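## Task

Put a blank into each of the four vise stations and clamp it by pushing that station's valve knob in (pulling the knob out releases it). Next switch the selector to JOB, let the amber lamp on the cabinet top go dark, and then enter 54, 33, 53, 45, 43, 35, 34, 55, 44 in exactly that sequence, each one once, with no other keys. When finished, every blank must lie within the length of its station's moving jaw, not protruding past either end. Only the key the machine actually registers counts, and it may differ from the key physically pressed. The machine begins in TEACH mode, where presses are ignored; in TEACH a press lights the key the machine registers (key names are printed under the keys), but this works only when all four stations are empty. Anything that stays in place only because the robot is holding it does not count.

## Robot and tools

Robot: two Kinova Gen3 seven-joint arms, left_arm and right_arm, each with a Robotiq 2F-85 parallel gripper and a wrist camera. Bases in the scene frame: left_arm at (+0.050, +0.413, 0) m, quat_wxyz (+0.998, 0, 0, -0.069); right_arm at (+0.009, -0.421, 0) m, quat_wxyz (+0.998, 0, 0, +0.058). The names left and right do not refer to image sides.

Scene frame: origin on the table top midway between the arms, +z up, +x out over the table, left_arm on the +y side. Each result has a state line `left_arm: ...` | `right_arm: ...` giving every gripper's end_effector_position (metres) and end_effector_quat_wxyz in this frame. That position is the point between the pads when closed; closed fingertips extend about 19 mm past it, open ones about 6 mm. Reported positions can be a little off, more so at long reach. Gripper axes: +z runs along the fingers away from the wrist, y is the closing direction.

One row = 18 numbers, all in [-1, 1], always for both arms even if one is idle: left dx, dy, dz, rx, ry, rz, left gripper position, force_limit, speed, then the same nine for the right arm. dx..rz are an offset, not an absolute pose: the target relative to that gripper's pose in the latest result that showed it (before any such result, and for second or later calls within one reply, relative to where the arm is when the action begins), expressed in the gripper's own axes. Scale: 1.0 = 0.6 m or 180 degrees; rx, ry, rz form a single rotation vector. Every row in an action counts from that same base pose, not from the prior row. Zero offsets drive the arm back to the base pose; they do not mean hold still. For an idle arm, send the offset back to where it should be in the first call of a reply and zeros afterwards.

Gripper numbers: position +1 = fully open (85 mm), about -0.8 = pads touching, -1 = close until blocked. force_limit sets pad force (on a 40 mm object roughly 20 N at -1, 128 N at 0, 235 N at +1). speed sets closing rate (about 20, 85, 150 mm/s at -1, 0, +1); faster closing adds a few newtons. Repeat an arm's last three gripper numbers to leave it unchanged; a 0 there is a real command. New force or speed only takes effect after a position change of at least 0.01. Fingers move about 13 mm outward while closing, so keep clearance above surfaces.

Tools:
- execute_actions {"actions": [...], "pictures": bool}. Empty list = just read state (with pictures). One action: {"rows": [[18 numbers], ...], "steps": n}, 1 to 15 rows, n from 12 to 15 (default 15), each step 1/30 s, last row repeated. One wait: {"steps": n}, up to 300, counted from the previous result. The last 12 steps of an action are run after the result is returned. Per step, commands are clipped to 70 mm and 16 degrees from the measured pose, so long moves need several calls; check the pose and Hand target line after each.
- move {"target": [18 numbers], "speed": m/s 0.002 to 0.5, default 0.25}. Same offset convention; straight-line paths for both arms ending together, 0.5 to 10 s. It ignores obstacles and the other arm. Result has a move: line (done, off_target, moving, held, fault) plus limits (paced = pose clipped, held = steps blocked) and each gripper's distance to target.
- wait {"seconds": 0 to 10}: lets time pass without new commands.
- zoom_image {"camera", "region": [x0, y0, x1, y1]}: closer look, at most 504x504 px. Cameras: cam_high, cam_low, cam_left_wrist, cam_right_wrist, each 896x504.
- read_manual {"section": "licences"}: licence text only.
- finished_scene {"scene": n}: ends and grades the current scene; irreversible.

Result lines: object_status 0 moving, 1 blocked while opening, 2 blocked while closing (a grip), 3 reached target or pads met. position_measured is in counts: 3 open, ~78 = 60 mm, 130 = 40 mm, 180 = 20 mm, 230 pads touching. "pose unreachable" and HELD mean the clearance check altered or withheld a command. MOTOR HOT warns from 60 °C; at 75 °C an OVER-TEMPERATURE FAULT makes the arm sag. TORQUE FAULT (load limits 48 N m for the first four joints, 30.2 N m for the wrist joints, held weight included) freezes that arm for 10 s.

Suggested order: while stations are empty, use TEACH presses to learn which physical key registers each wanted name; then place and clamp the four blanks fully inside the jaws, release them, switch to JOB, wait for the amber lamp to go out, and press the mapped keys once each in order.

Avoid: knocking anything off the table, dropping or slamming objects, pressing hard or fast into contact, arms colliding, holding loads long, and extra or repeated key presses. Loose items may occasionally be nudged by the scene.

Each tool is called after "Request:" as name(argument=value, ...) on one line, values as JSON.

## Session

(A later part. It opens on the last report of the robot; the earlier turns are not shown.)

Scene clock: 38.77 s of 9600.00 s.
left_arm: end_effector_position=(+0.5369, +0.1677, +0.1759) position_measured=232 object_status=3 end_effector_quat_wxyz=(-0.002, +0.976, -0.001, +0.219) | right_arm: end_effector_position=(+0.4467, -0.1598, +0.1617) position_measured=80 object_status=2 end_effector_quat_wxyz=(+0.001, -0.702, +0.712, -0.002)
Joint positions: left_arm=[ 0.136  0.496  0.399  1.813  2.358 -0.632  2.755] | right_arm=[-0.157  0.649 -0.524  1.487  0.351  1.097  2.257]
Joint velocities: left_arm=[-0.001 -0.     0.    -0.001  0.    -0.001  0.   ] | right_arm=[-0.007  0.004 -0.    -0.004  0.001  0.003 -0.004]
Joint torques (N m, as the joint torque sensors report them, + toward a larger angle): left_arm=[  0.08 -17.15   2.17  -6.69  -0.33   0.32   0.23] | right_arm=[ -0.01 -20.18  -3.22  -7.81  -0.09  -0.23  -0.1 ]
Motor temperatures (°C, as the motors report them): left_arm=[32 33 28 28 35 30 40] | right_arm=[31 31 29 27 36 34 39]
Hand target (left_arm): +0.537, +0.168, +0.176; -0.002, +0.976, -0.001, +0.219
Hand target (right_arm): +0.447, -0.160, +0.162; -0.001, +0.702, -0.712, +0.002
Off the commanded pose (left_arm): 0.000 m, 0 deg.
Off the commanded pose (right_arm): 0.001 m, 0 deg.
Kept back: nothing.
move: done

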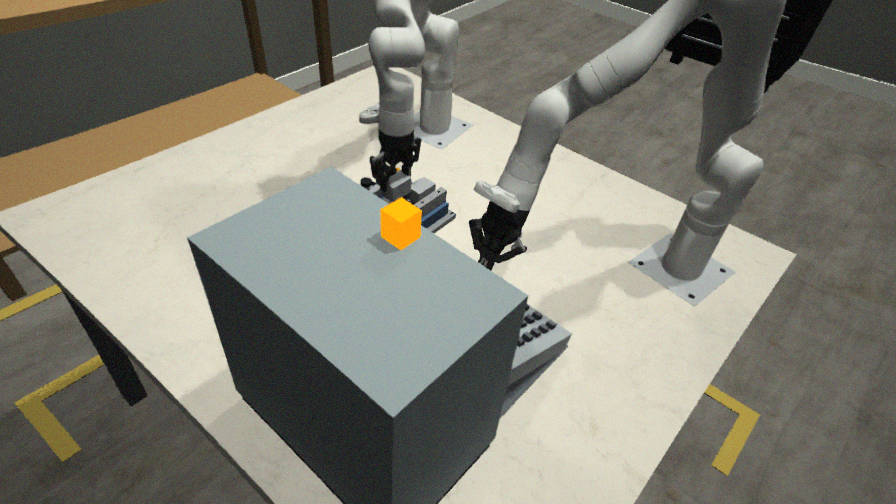

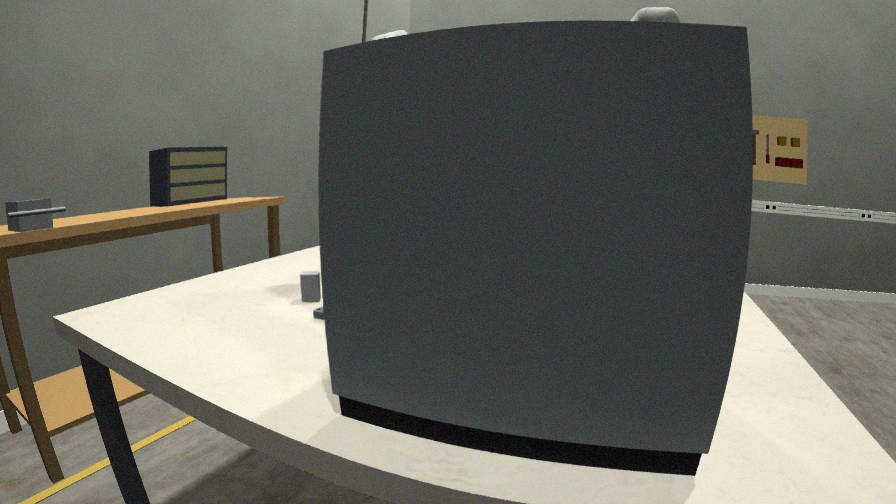

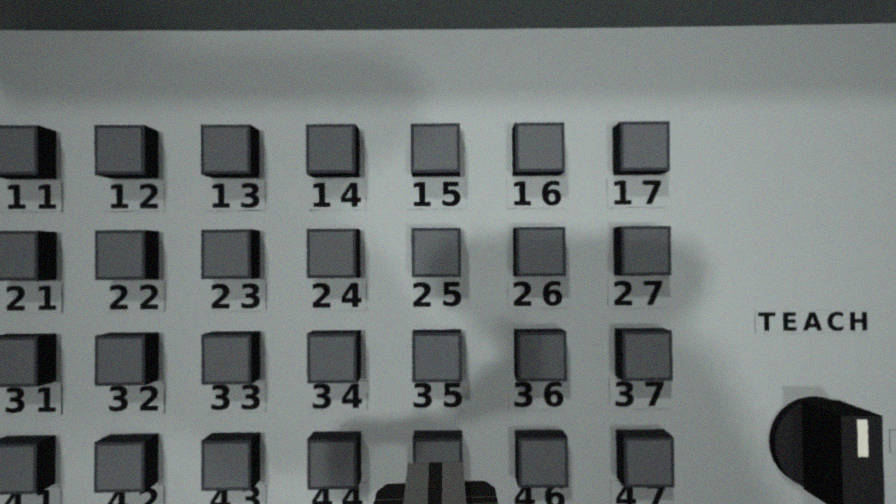

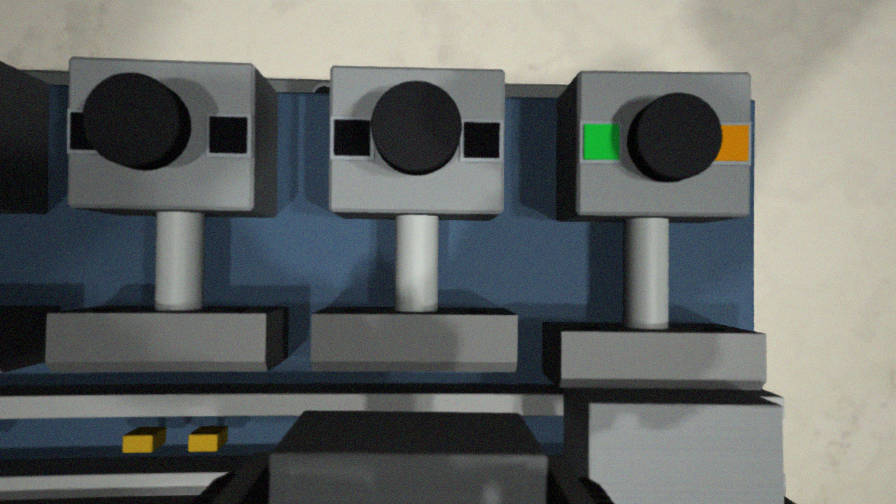

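Request:
move(target=[0,0,0,0,0,0,-1,0,0, -0.002,-0.001,0.0915,0,0,-0.003,-1,-0.3,-0.3], speed=0.07)

Request:
move(target=[0,0,0,0,0,0,-1,0,0, 0,0,0,0,0,0,0.6,0,0.3])

Request:
move(target=[0,0,0,0,0,0,-1,0,0, 0,0,-0.065,0,0,0,0.6,0,0.3], speed=0.12)

Request:
move(target=[0,0,0,0,0,0,-1,0,0, 0.17,0.001,0,0,0,0,-1,0,0.5], speed=0.15)

Request:
move(target=[0,0,0,0,0,0,-1,0,0, 0,0,0.047,0,0,0,-1,0,0.5], speed=0.04)

Scene clock: 40.77 s of 9600.00 s.
left_arm: end_effector_position=(+0.5369, +0.1677, +0.1759) position_measured=232 object_status=3 end_effector_quat_wxyz=(-0.002, +0.976, -0.001, +0.219) | right_arm: end_effector_position=(+0.4476, -0.1590, +0.1071) position_measured=80 object_status=2 end_effector_quat_wxyz=(+0.001, -0.705, +0.709, -0.002)
Joint positions: left_arm=[ 0.136  0.496  0.399  1.813  2.358 -0.632  2.755] | right_arm=[-0.172  0.723 -0.498  1.55   0.399  0.969  2.227]
Joint velocities: left_arm=[ 0.001 -0.    -0.     0.     0.001  0.002 -0.   ] | right_arm=[-0.001  0.001 -0.001  0.001  0.001  0.     0.   ]
Joint torques (N m, as the joint torque sensors report them, + toward a larger angle): left_arm=[  0.05 -17.28   2.22  -6.66  -0.31   0.32   0.18] | right_arm=[ -0.37 -19.75  -3.56  -7.16   0.14  -0.34  -0.07]
Motor temperatures (°C, as the motors report them): left_arm=[32 33 28 28 35 30 40] | right_arm=[31 31 29 27 36 34 39]
Hand target (left_arm): +0.537, +0.168, +0.176; -0.002, +0.976, -0.001, +0.219
Hand target (right_arm): +0.448, -0.159, +0.107; -0.001, +0.705, -0.709, +0.002
Off the commanded pose (left_arm): 0.000 m, 0 deg.
Off the commanded pose (right_arm): 0.000 m, 0 deg.
Kept back: nothing.
move: done

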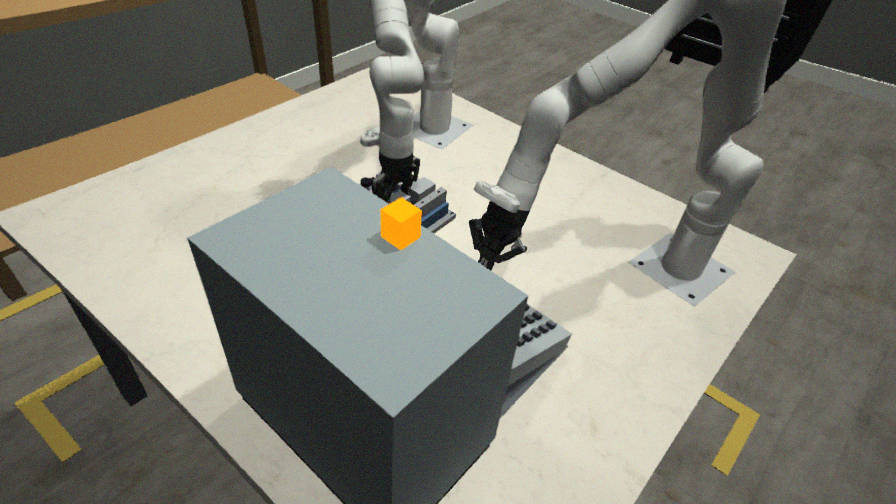

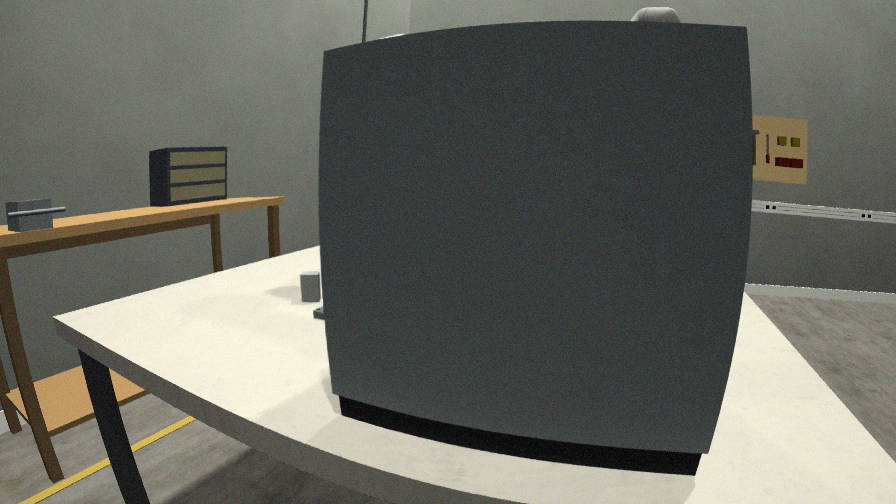

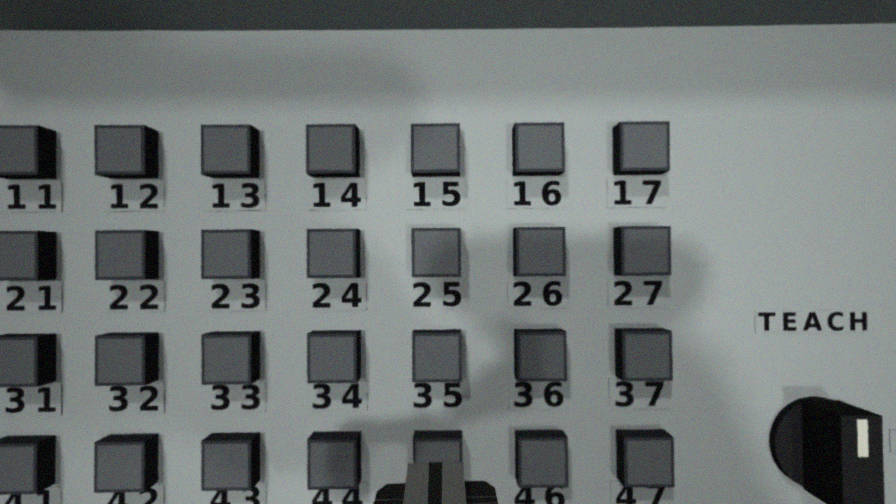

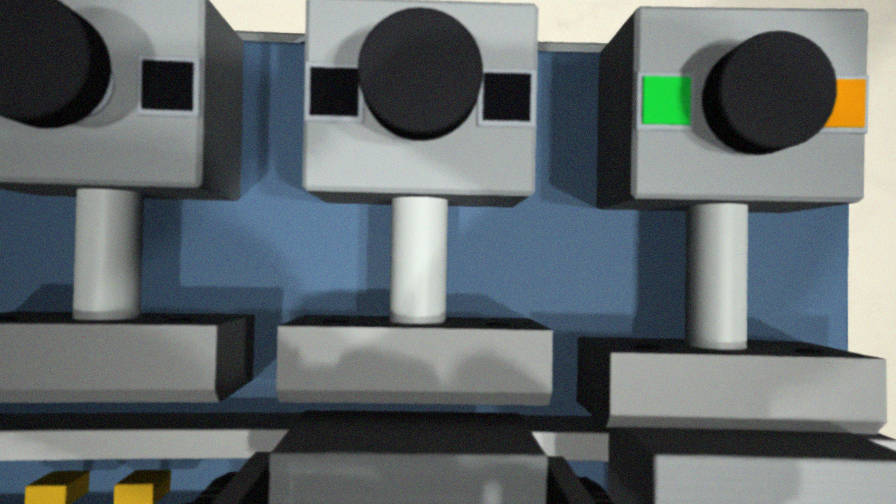

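Scene clock: 41.27 s of 9600.00 s.
left_arm: end_effector_position=(+0.5369, +0.1677, +0.1759) position_measured=232 object_status=3 end_effector_quat_wxyz=(-0.002, +0.976, -0.001, +0.219) | right_arm: end_effector_position=(+0.4476, -0.1590, +0.1071) position_measured=53 object_status=0 end_effector_quat_wxyz=(+0.001, -0.705, +0.709, -0.002)
Joint positions: left_arm=[ 0.136  0.496  0.399  1.813  2.358 -0.632  2.755] | right_arm=[-0.172  0.723 -0.498  1.55   0.399  0.969  2.227]
Joint velocities: left_arm=[ 0.    -0.001  0.    -0.001 -0.     0.002 -0.   ] | right_arm=[-0.001 -0.    -0.001  0.    -0.     0.     0.001]
Joint torques (N m, as the joint torque sensors report them, + toward a larger angle): left_arm=[  0.06 -17.27   2.28  -6.67  -0.24   0.33   0.18] | right_arm=[ -0.16 -19.35  -3.29  -6.58   0.12  -0.19  -0.02]
Motor temperatures (°C, as the motors report them): left_arm=[32 33 28 28 35 30 40] | right_arm=[31 31 29 27 36 34 39]
Hand target (left_arm): +0.537, +0.168, +0.176; -0.002, +0.976, -0.001, +0.219
Hand target (right_arm): +0.448, -0.159, +0.107; -0.001, +0.705, -0.709, +0.002
Off the commanded pose (left_arm): 0.000 m, 0 deg.
Off the commanded pose (right_arm): 0.000 m, 0 deg.
Kept back: nothing.
move: done

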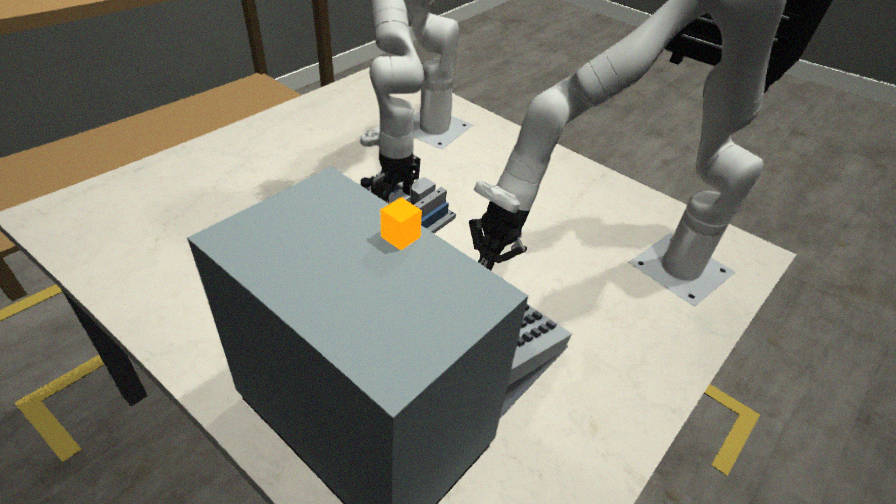

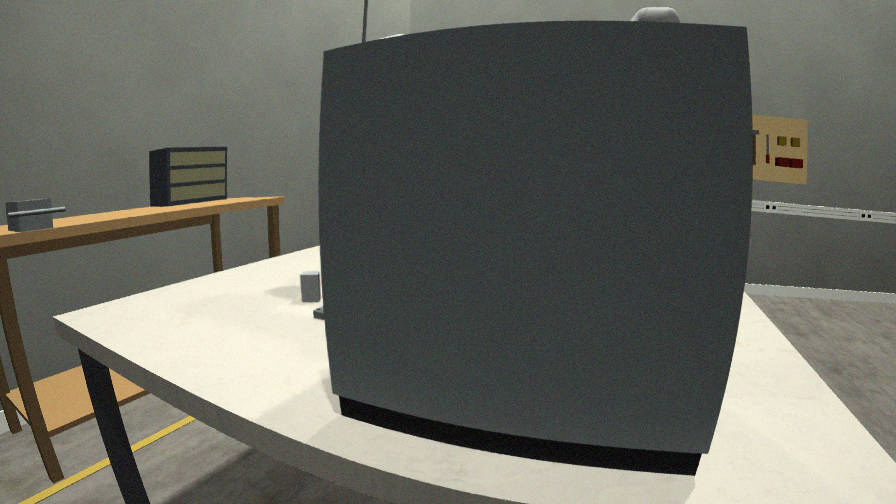

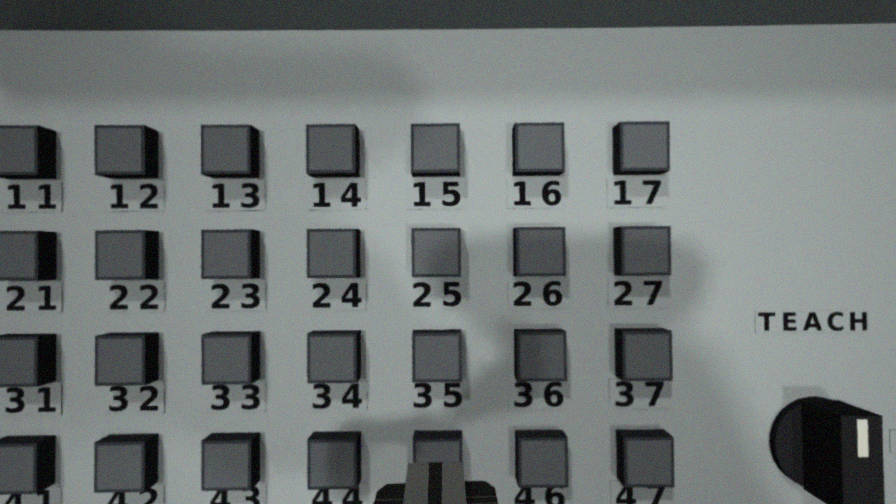

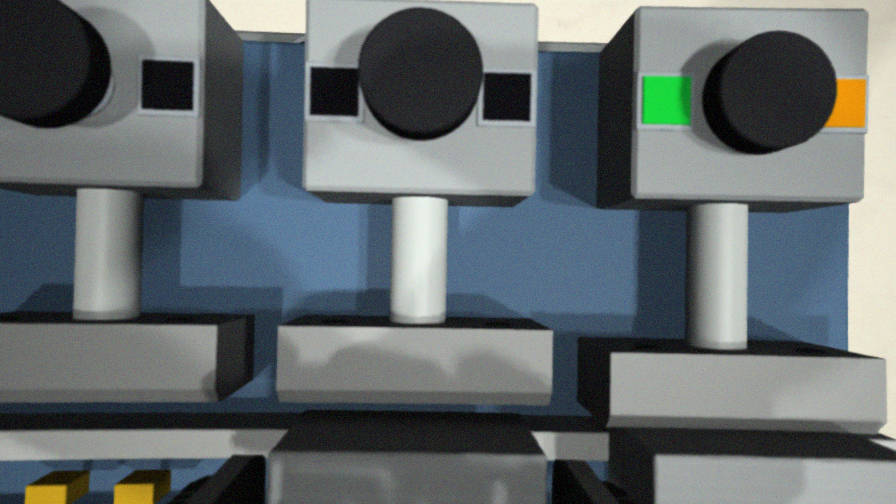

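Scene clock: 42.10 s of 9600.00 s.
left_arm: end_effector_position=(+0.5369, +0.1677, +0.1759) position_measured=232 object_status=3 end_effector_quat_wxyz=(-0.002, +0.976, -0.001, +0.219) | right_arm: end_effector_position=(+0.4473, -0.1588, +0.1459) position_measured=53 object_status=3 end_effector_quat_wxyz=(+0.001, -0.705, +0.709, -0.002)
Joint positions: left_arm=[ 0.136  0.496  0.399  1.813  2.358 -0.632  2.755] | right_arm=[-0.162  0.671 -0.519  1.505  0.365  1.061  2.254]
Joint velocities: left_arm=[ 0.001 -0.001  0.    -0.001 -0.    -0.001 -0.   ] | right_arm=[ 0.001 -0.003 -0.001 -0.002 -0.002  0.003  0.001]
Joint torques (N m, as the joint torque sensors report them, + toward a larger angle): left_arm=[  0.15 -17.34   2.2   -6.63  -0.24   0.24   0.21] | right_arm=[ -0.32 -19.23  -3.12  -6.96   0.14  -0.2    0.06]
Motor temperatures (°C, as the motors report them): left_arm=[32 33 28 28 35 30 40] | right_arm=[31 31 29 27 36 34 39]
Hand target (left_arm): +0.537, +0.168, +0.176; -0.002, +0.976, -0.001, +0.219
Hand target (right_arm): +0.447, -0.159, +0.146; -0.001, +0.705, -0.709, +0.002
Off the commanded pose (left_arm): 0.000 m, 0 deg.
Off the commanded pose (right_arm): 0.000 m, 0 deg.
Kept back: nothing.
move: done

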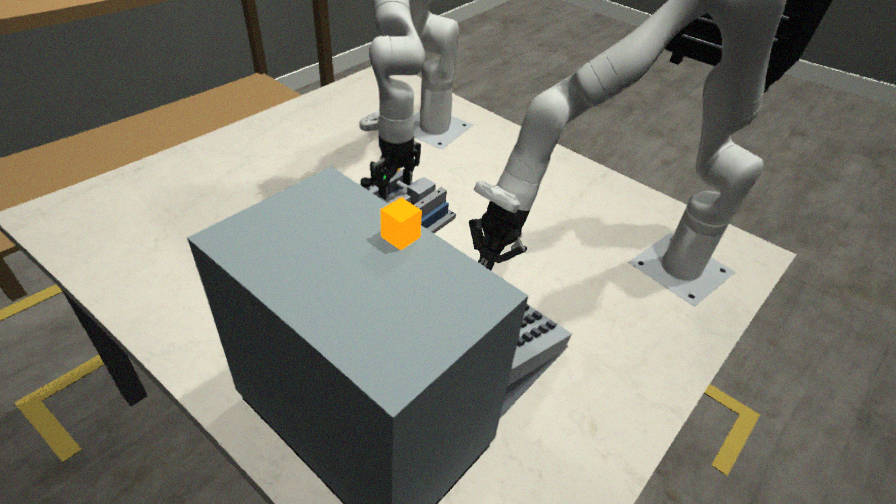

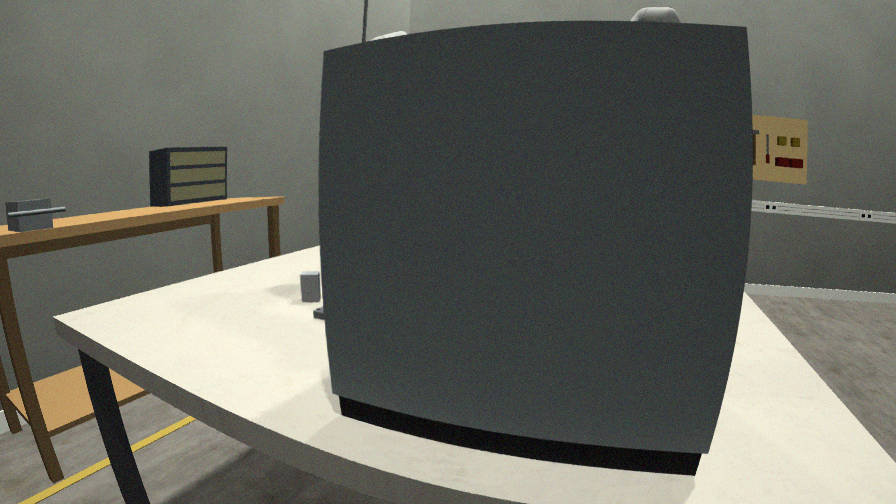

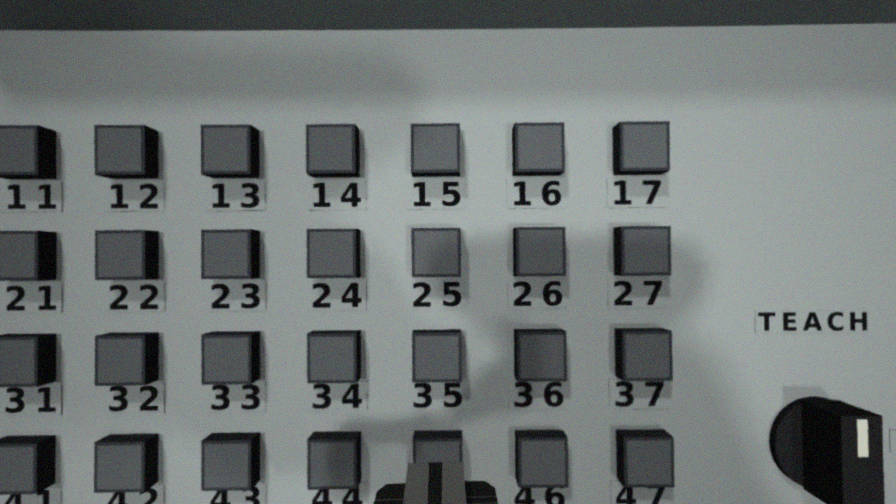

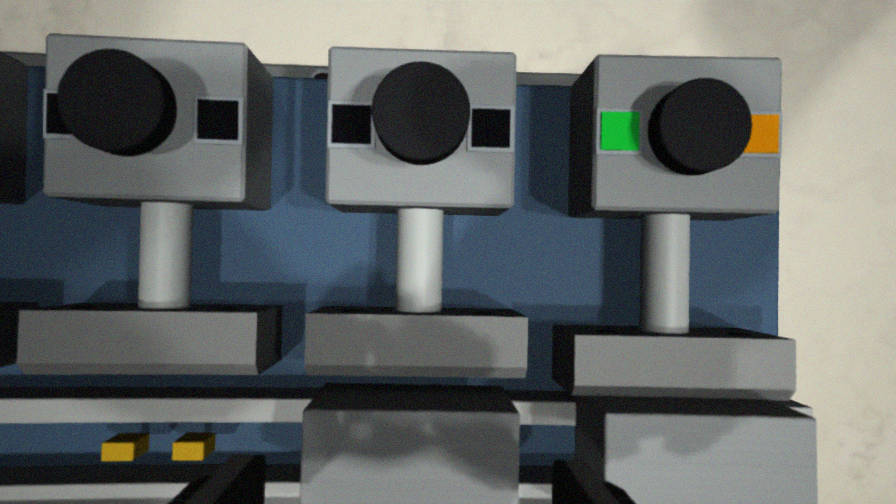

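Scene clock: 43.27 s of 9600.00 s.
left_arm: end_effector_position=(+0.5369, +0.1677, +0.1759) position_measured=232 object_status=3 end_effector_quat_wxyz=(-0.002, +0.976, -0.001, +0.219) | right_arm: end_effector_position=(+0.4468, -0.2605, +0.1462) position_measured=232 object_status=3 end_effector_quat_wxyz=(+0.001, -0.706, +0.709, -0.002)
Joint positions: left_arm=[ 0.136  0.496  0.399  1.813  2.358 -0.632  2.755] | right_arm=[ 0.057  0.584 -0.529  1.669  0.346  0.979  2.426]
Joint velocities: left_arm=[-0.002  0.    -0.    -0.     0.    -0.001  0.001] | right_arm=[ 0.007 -0.003  0.001  0.001 -0.002 -0.001  0.003]
Joint torques (N m, as the joint torque sensors report them, + toward a larger angle): left_arm=[  0.1  -17.32   2.2   -6.68  -0.2    0.25   0.17] | right_arm=[ -0.1  -16.89  -3.19  -6.75  -0.01  -0.06  -0.03]
Motor temperatures (°C, as the motors report them): left_arm=[32 33 28 28 35 30 40] | right_arm=[31 31 29 27 36 34 39]
Hand target (left_arm): +0.537, +0.168, +0.176; -0.002, +0.976, -0.001, +0.219
Hand target (right_arm): +0.447, -0.261, +0.146; -0.001, +0.705, -0.709, +0.002
Off the commanded pose (left_arm): 0.000 m, 0 deg.
Off the commanded pose (right_arm): 0.001 m, 0 deg.
Kept back: nothing.
move: done

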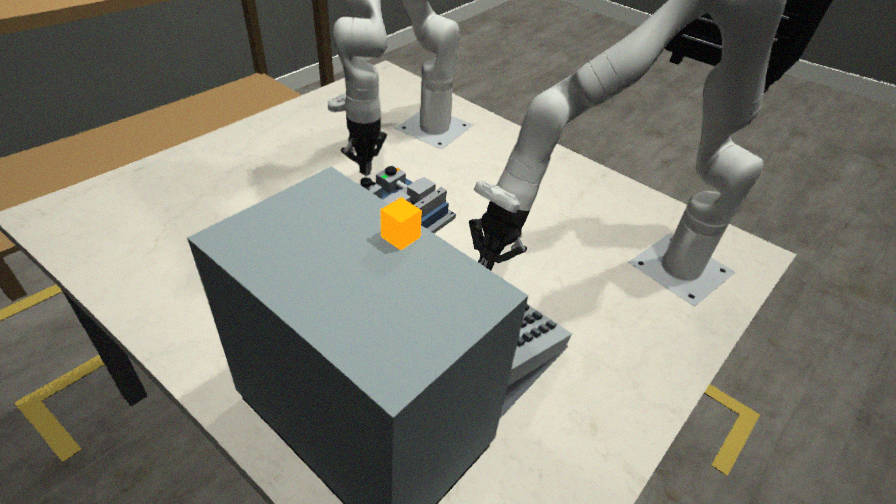

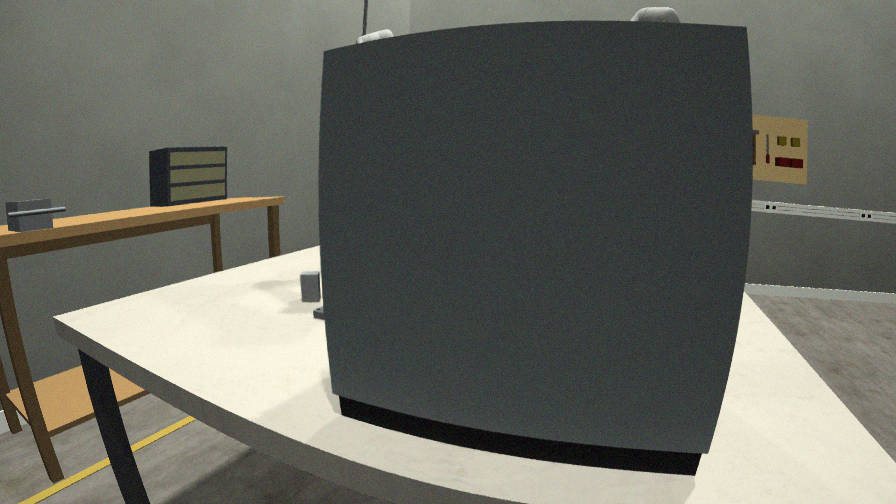

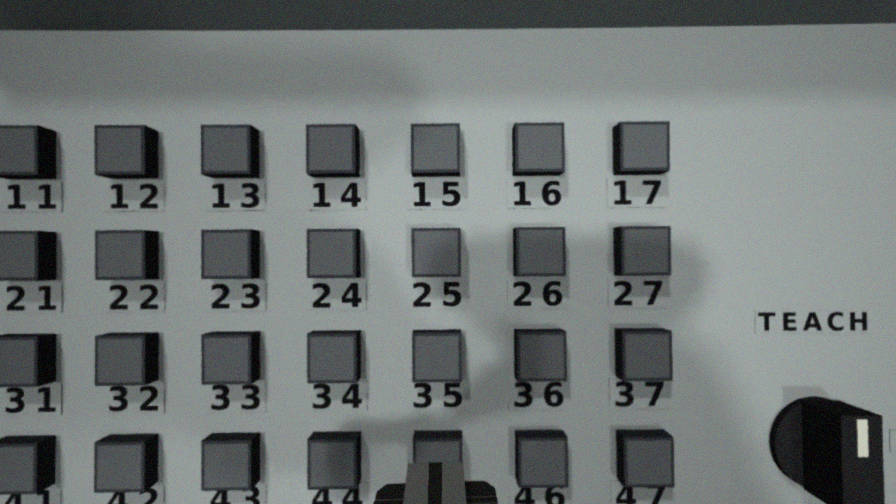

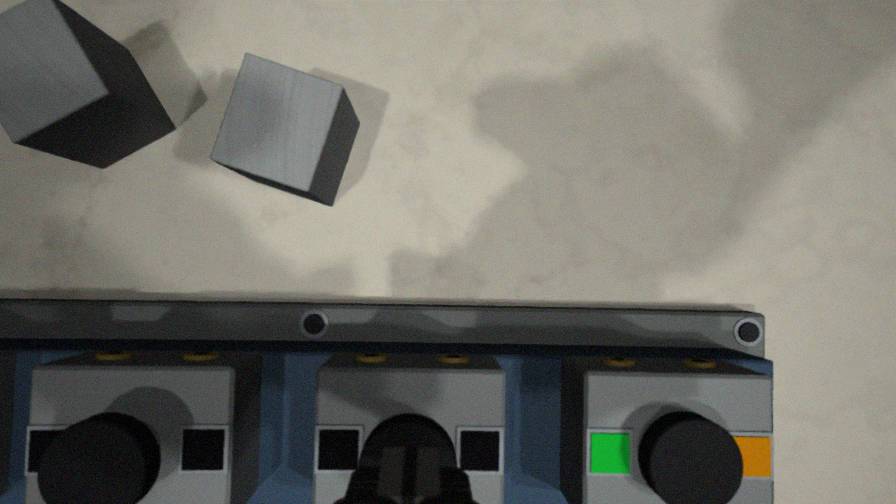

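Scene clock: 44.27 s of 9600.00 s.
left_arm: end_effector_position=(+0.5369, +0.1677, +0.1759) position_measured=232 object_status=3 end_effector_quat_wxyz=(-0.002, +0.976, -0.001, +0.219) | right_arm: end_effector_position=(+0.4469, -0.2606, +0.1197) position_measured=232 object_status=3 end_effector_quat_wxyz=(+0.001, -0.706, +0.709, -0.003)
Joint positions: left_arm=[ 0.136  0.496  0.399  1.813  2.358 -0.632  2.755] | right_arm=[ 0.045  0.622 -0.511  1.703  0.375  0.91   2.402]
Joint velocities: left_arm=[-0.001  0.    -0.    -0.001  0.    -0.001  0.   ] | right_arm=[-0.     0.004  0.002  0.002  0.002 -0.005 -0.002]
Joint torques (N m, as the joint torque sensors report them, + toward a larger angle): left_arm=[  0.15 -17.38   2.21  -6.65  -0.32   0.32   0.19] | right_arm=[ -0.13 -15.28  -2.59  -5.93   0.23  -1.05   0.  ]
Motor temperatures (°C, as the motors report them): left_arm=[32 33 28 28 35 30 40] | right_arm=[31 31 29 27 36 34 39]
Hand target (left_arm): +0.537, +0.168, +0.176; -0.002, +0.976, -0.001, +0.219
Hand target (right_arm): +0.447, -0.261, +0.118; -0.001, +0.706, -0.709, +0.002
Off the commanded pose (left_arm): 0.000 m, 0 deg.
Off the commanded pose (right_arm): 0.002 m, 0 deg.
Kept back: nothing.
move: done

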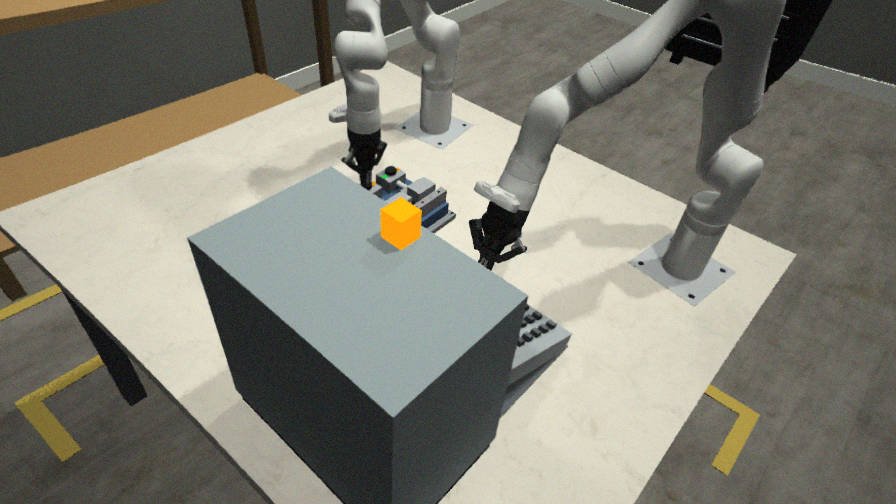

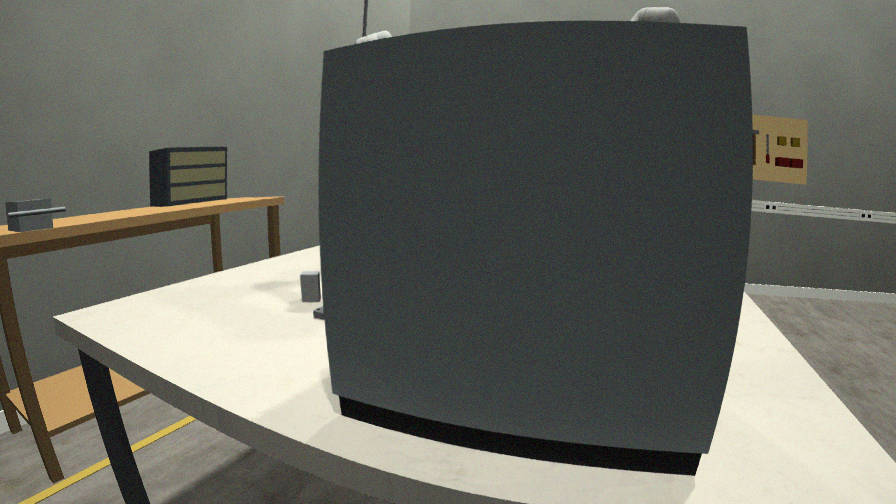

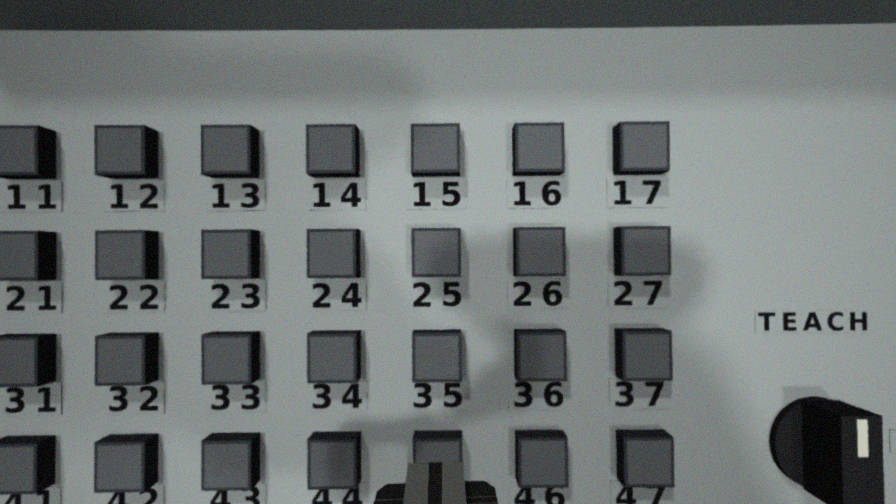

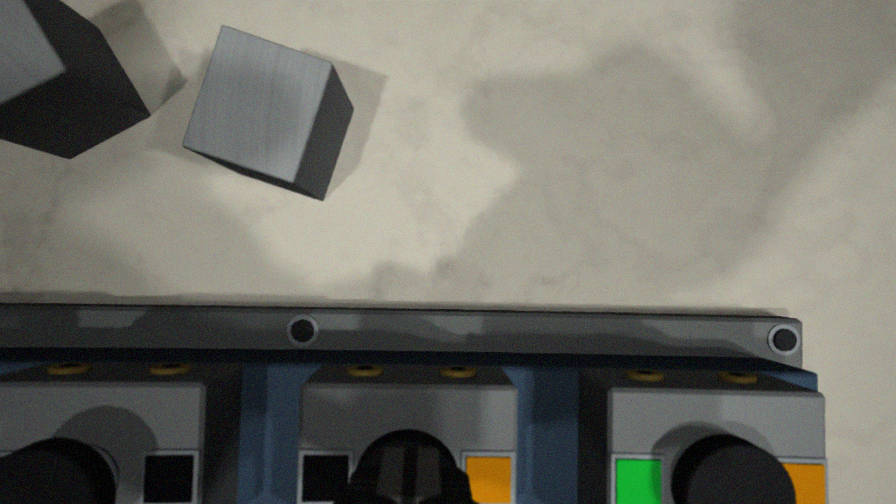

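Request:
move(target=[0,0,0,0,0,0,-1,0,0, 0.179,-0.084,-0.035,0,0,0.10,0.25,0,-0.3], speed=0.18)

Scene clock: 46.00 s of 9600.00 s.
left_arm: end_effector_position=(+0.5369, +0.1677, +0.1759) position_measured=232 object_status=3 end_effector_quat_wxyz=(-0.002, +0.976, -0.001, +0.219) | right_arm: end_effector_position=(+0.4973, -0.3676, +0.1415) position_measured=98 object_status=3 end_effector_quat_wxyz=(+0.002, -0.586, +0.810, -0.003)
Joint positions: left_arm=[ 0.136  0.496  0.399  1.813  2.358 -0.632  2.755] | right_arm=[ 0.229  0.621 -0.433  1.591  0.3    0.99   2.409]
Joint velocities: left_arm=[-0.    -0.    -0.    -0.     0.     0.002 -0.001] | right_arm=[ 0.005  0.002  0.001 -0.003 -0.001  0.001  0.001]
Joint torques (N m, as the joint torque sensors report them, + toward a larger angle): left_arm=[  0.11 -17.39   2.18  -6.62  -0.26   0.29   0.14] | right_arm=[ -0.31 -18.47  -2.49  -7.    -0.09  -0.18  -0.09]
Motor temperatures (°C, as the motors report them): left_arm=[32 33 28 28 35 30 40] | right_arm=[31 31 29 27 36 34 39]
Hand target (left_arm): +0.537, +0.168, +0.176; -0.002, +0.976, -0.001, +0.219
Hand target (right_arm): +0.497, -0.368, +0.141; +0.002, -0.586, +0.810, -0.002
Off the commanded pose (left_arm): 0.000 m, 0 deg.
Off the commanded pose (right_arm): 0.001 m, 0 deg.
Kept back: nothing.
move: done

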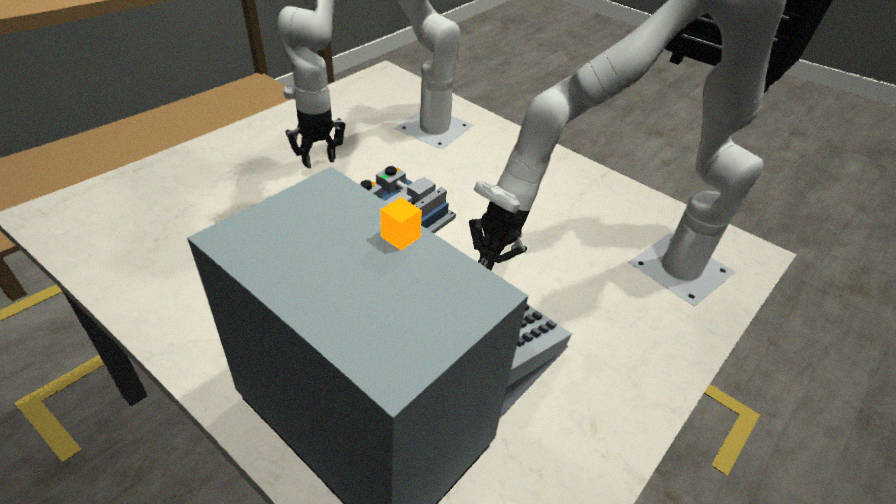

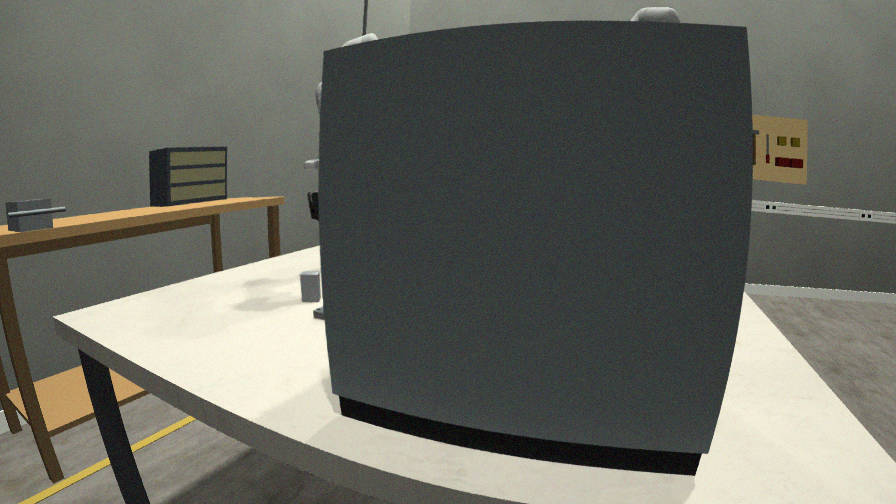

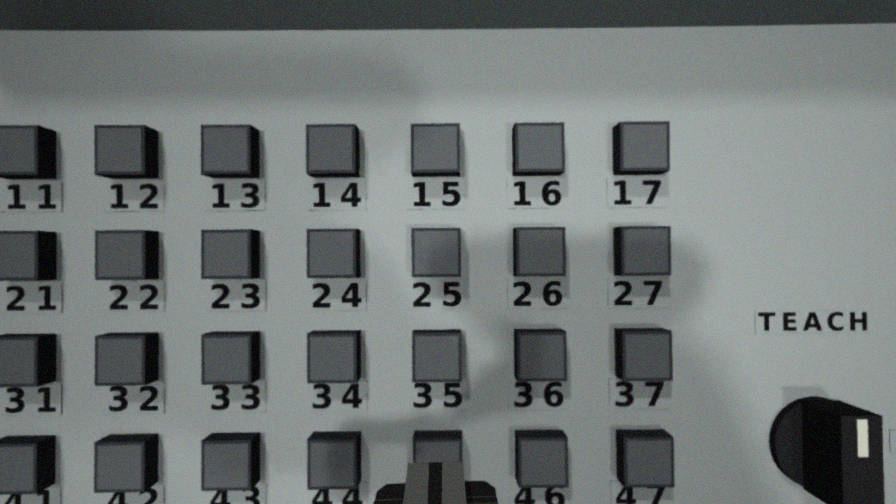

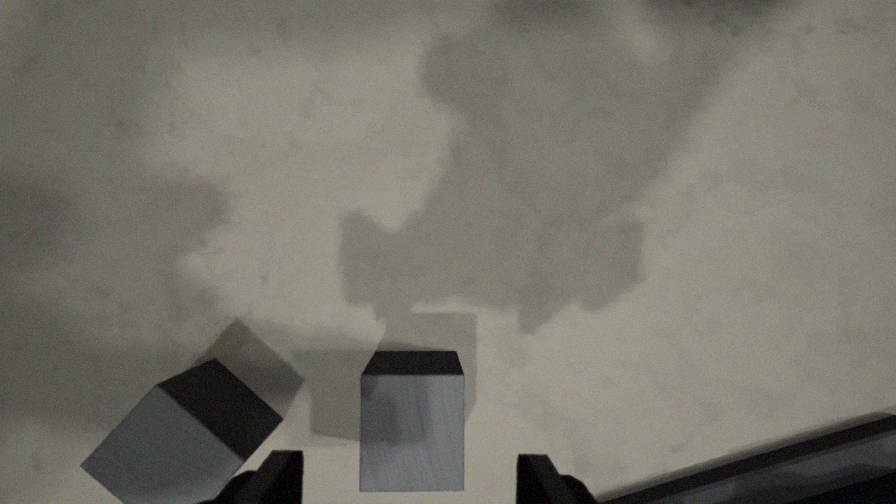

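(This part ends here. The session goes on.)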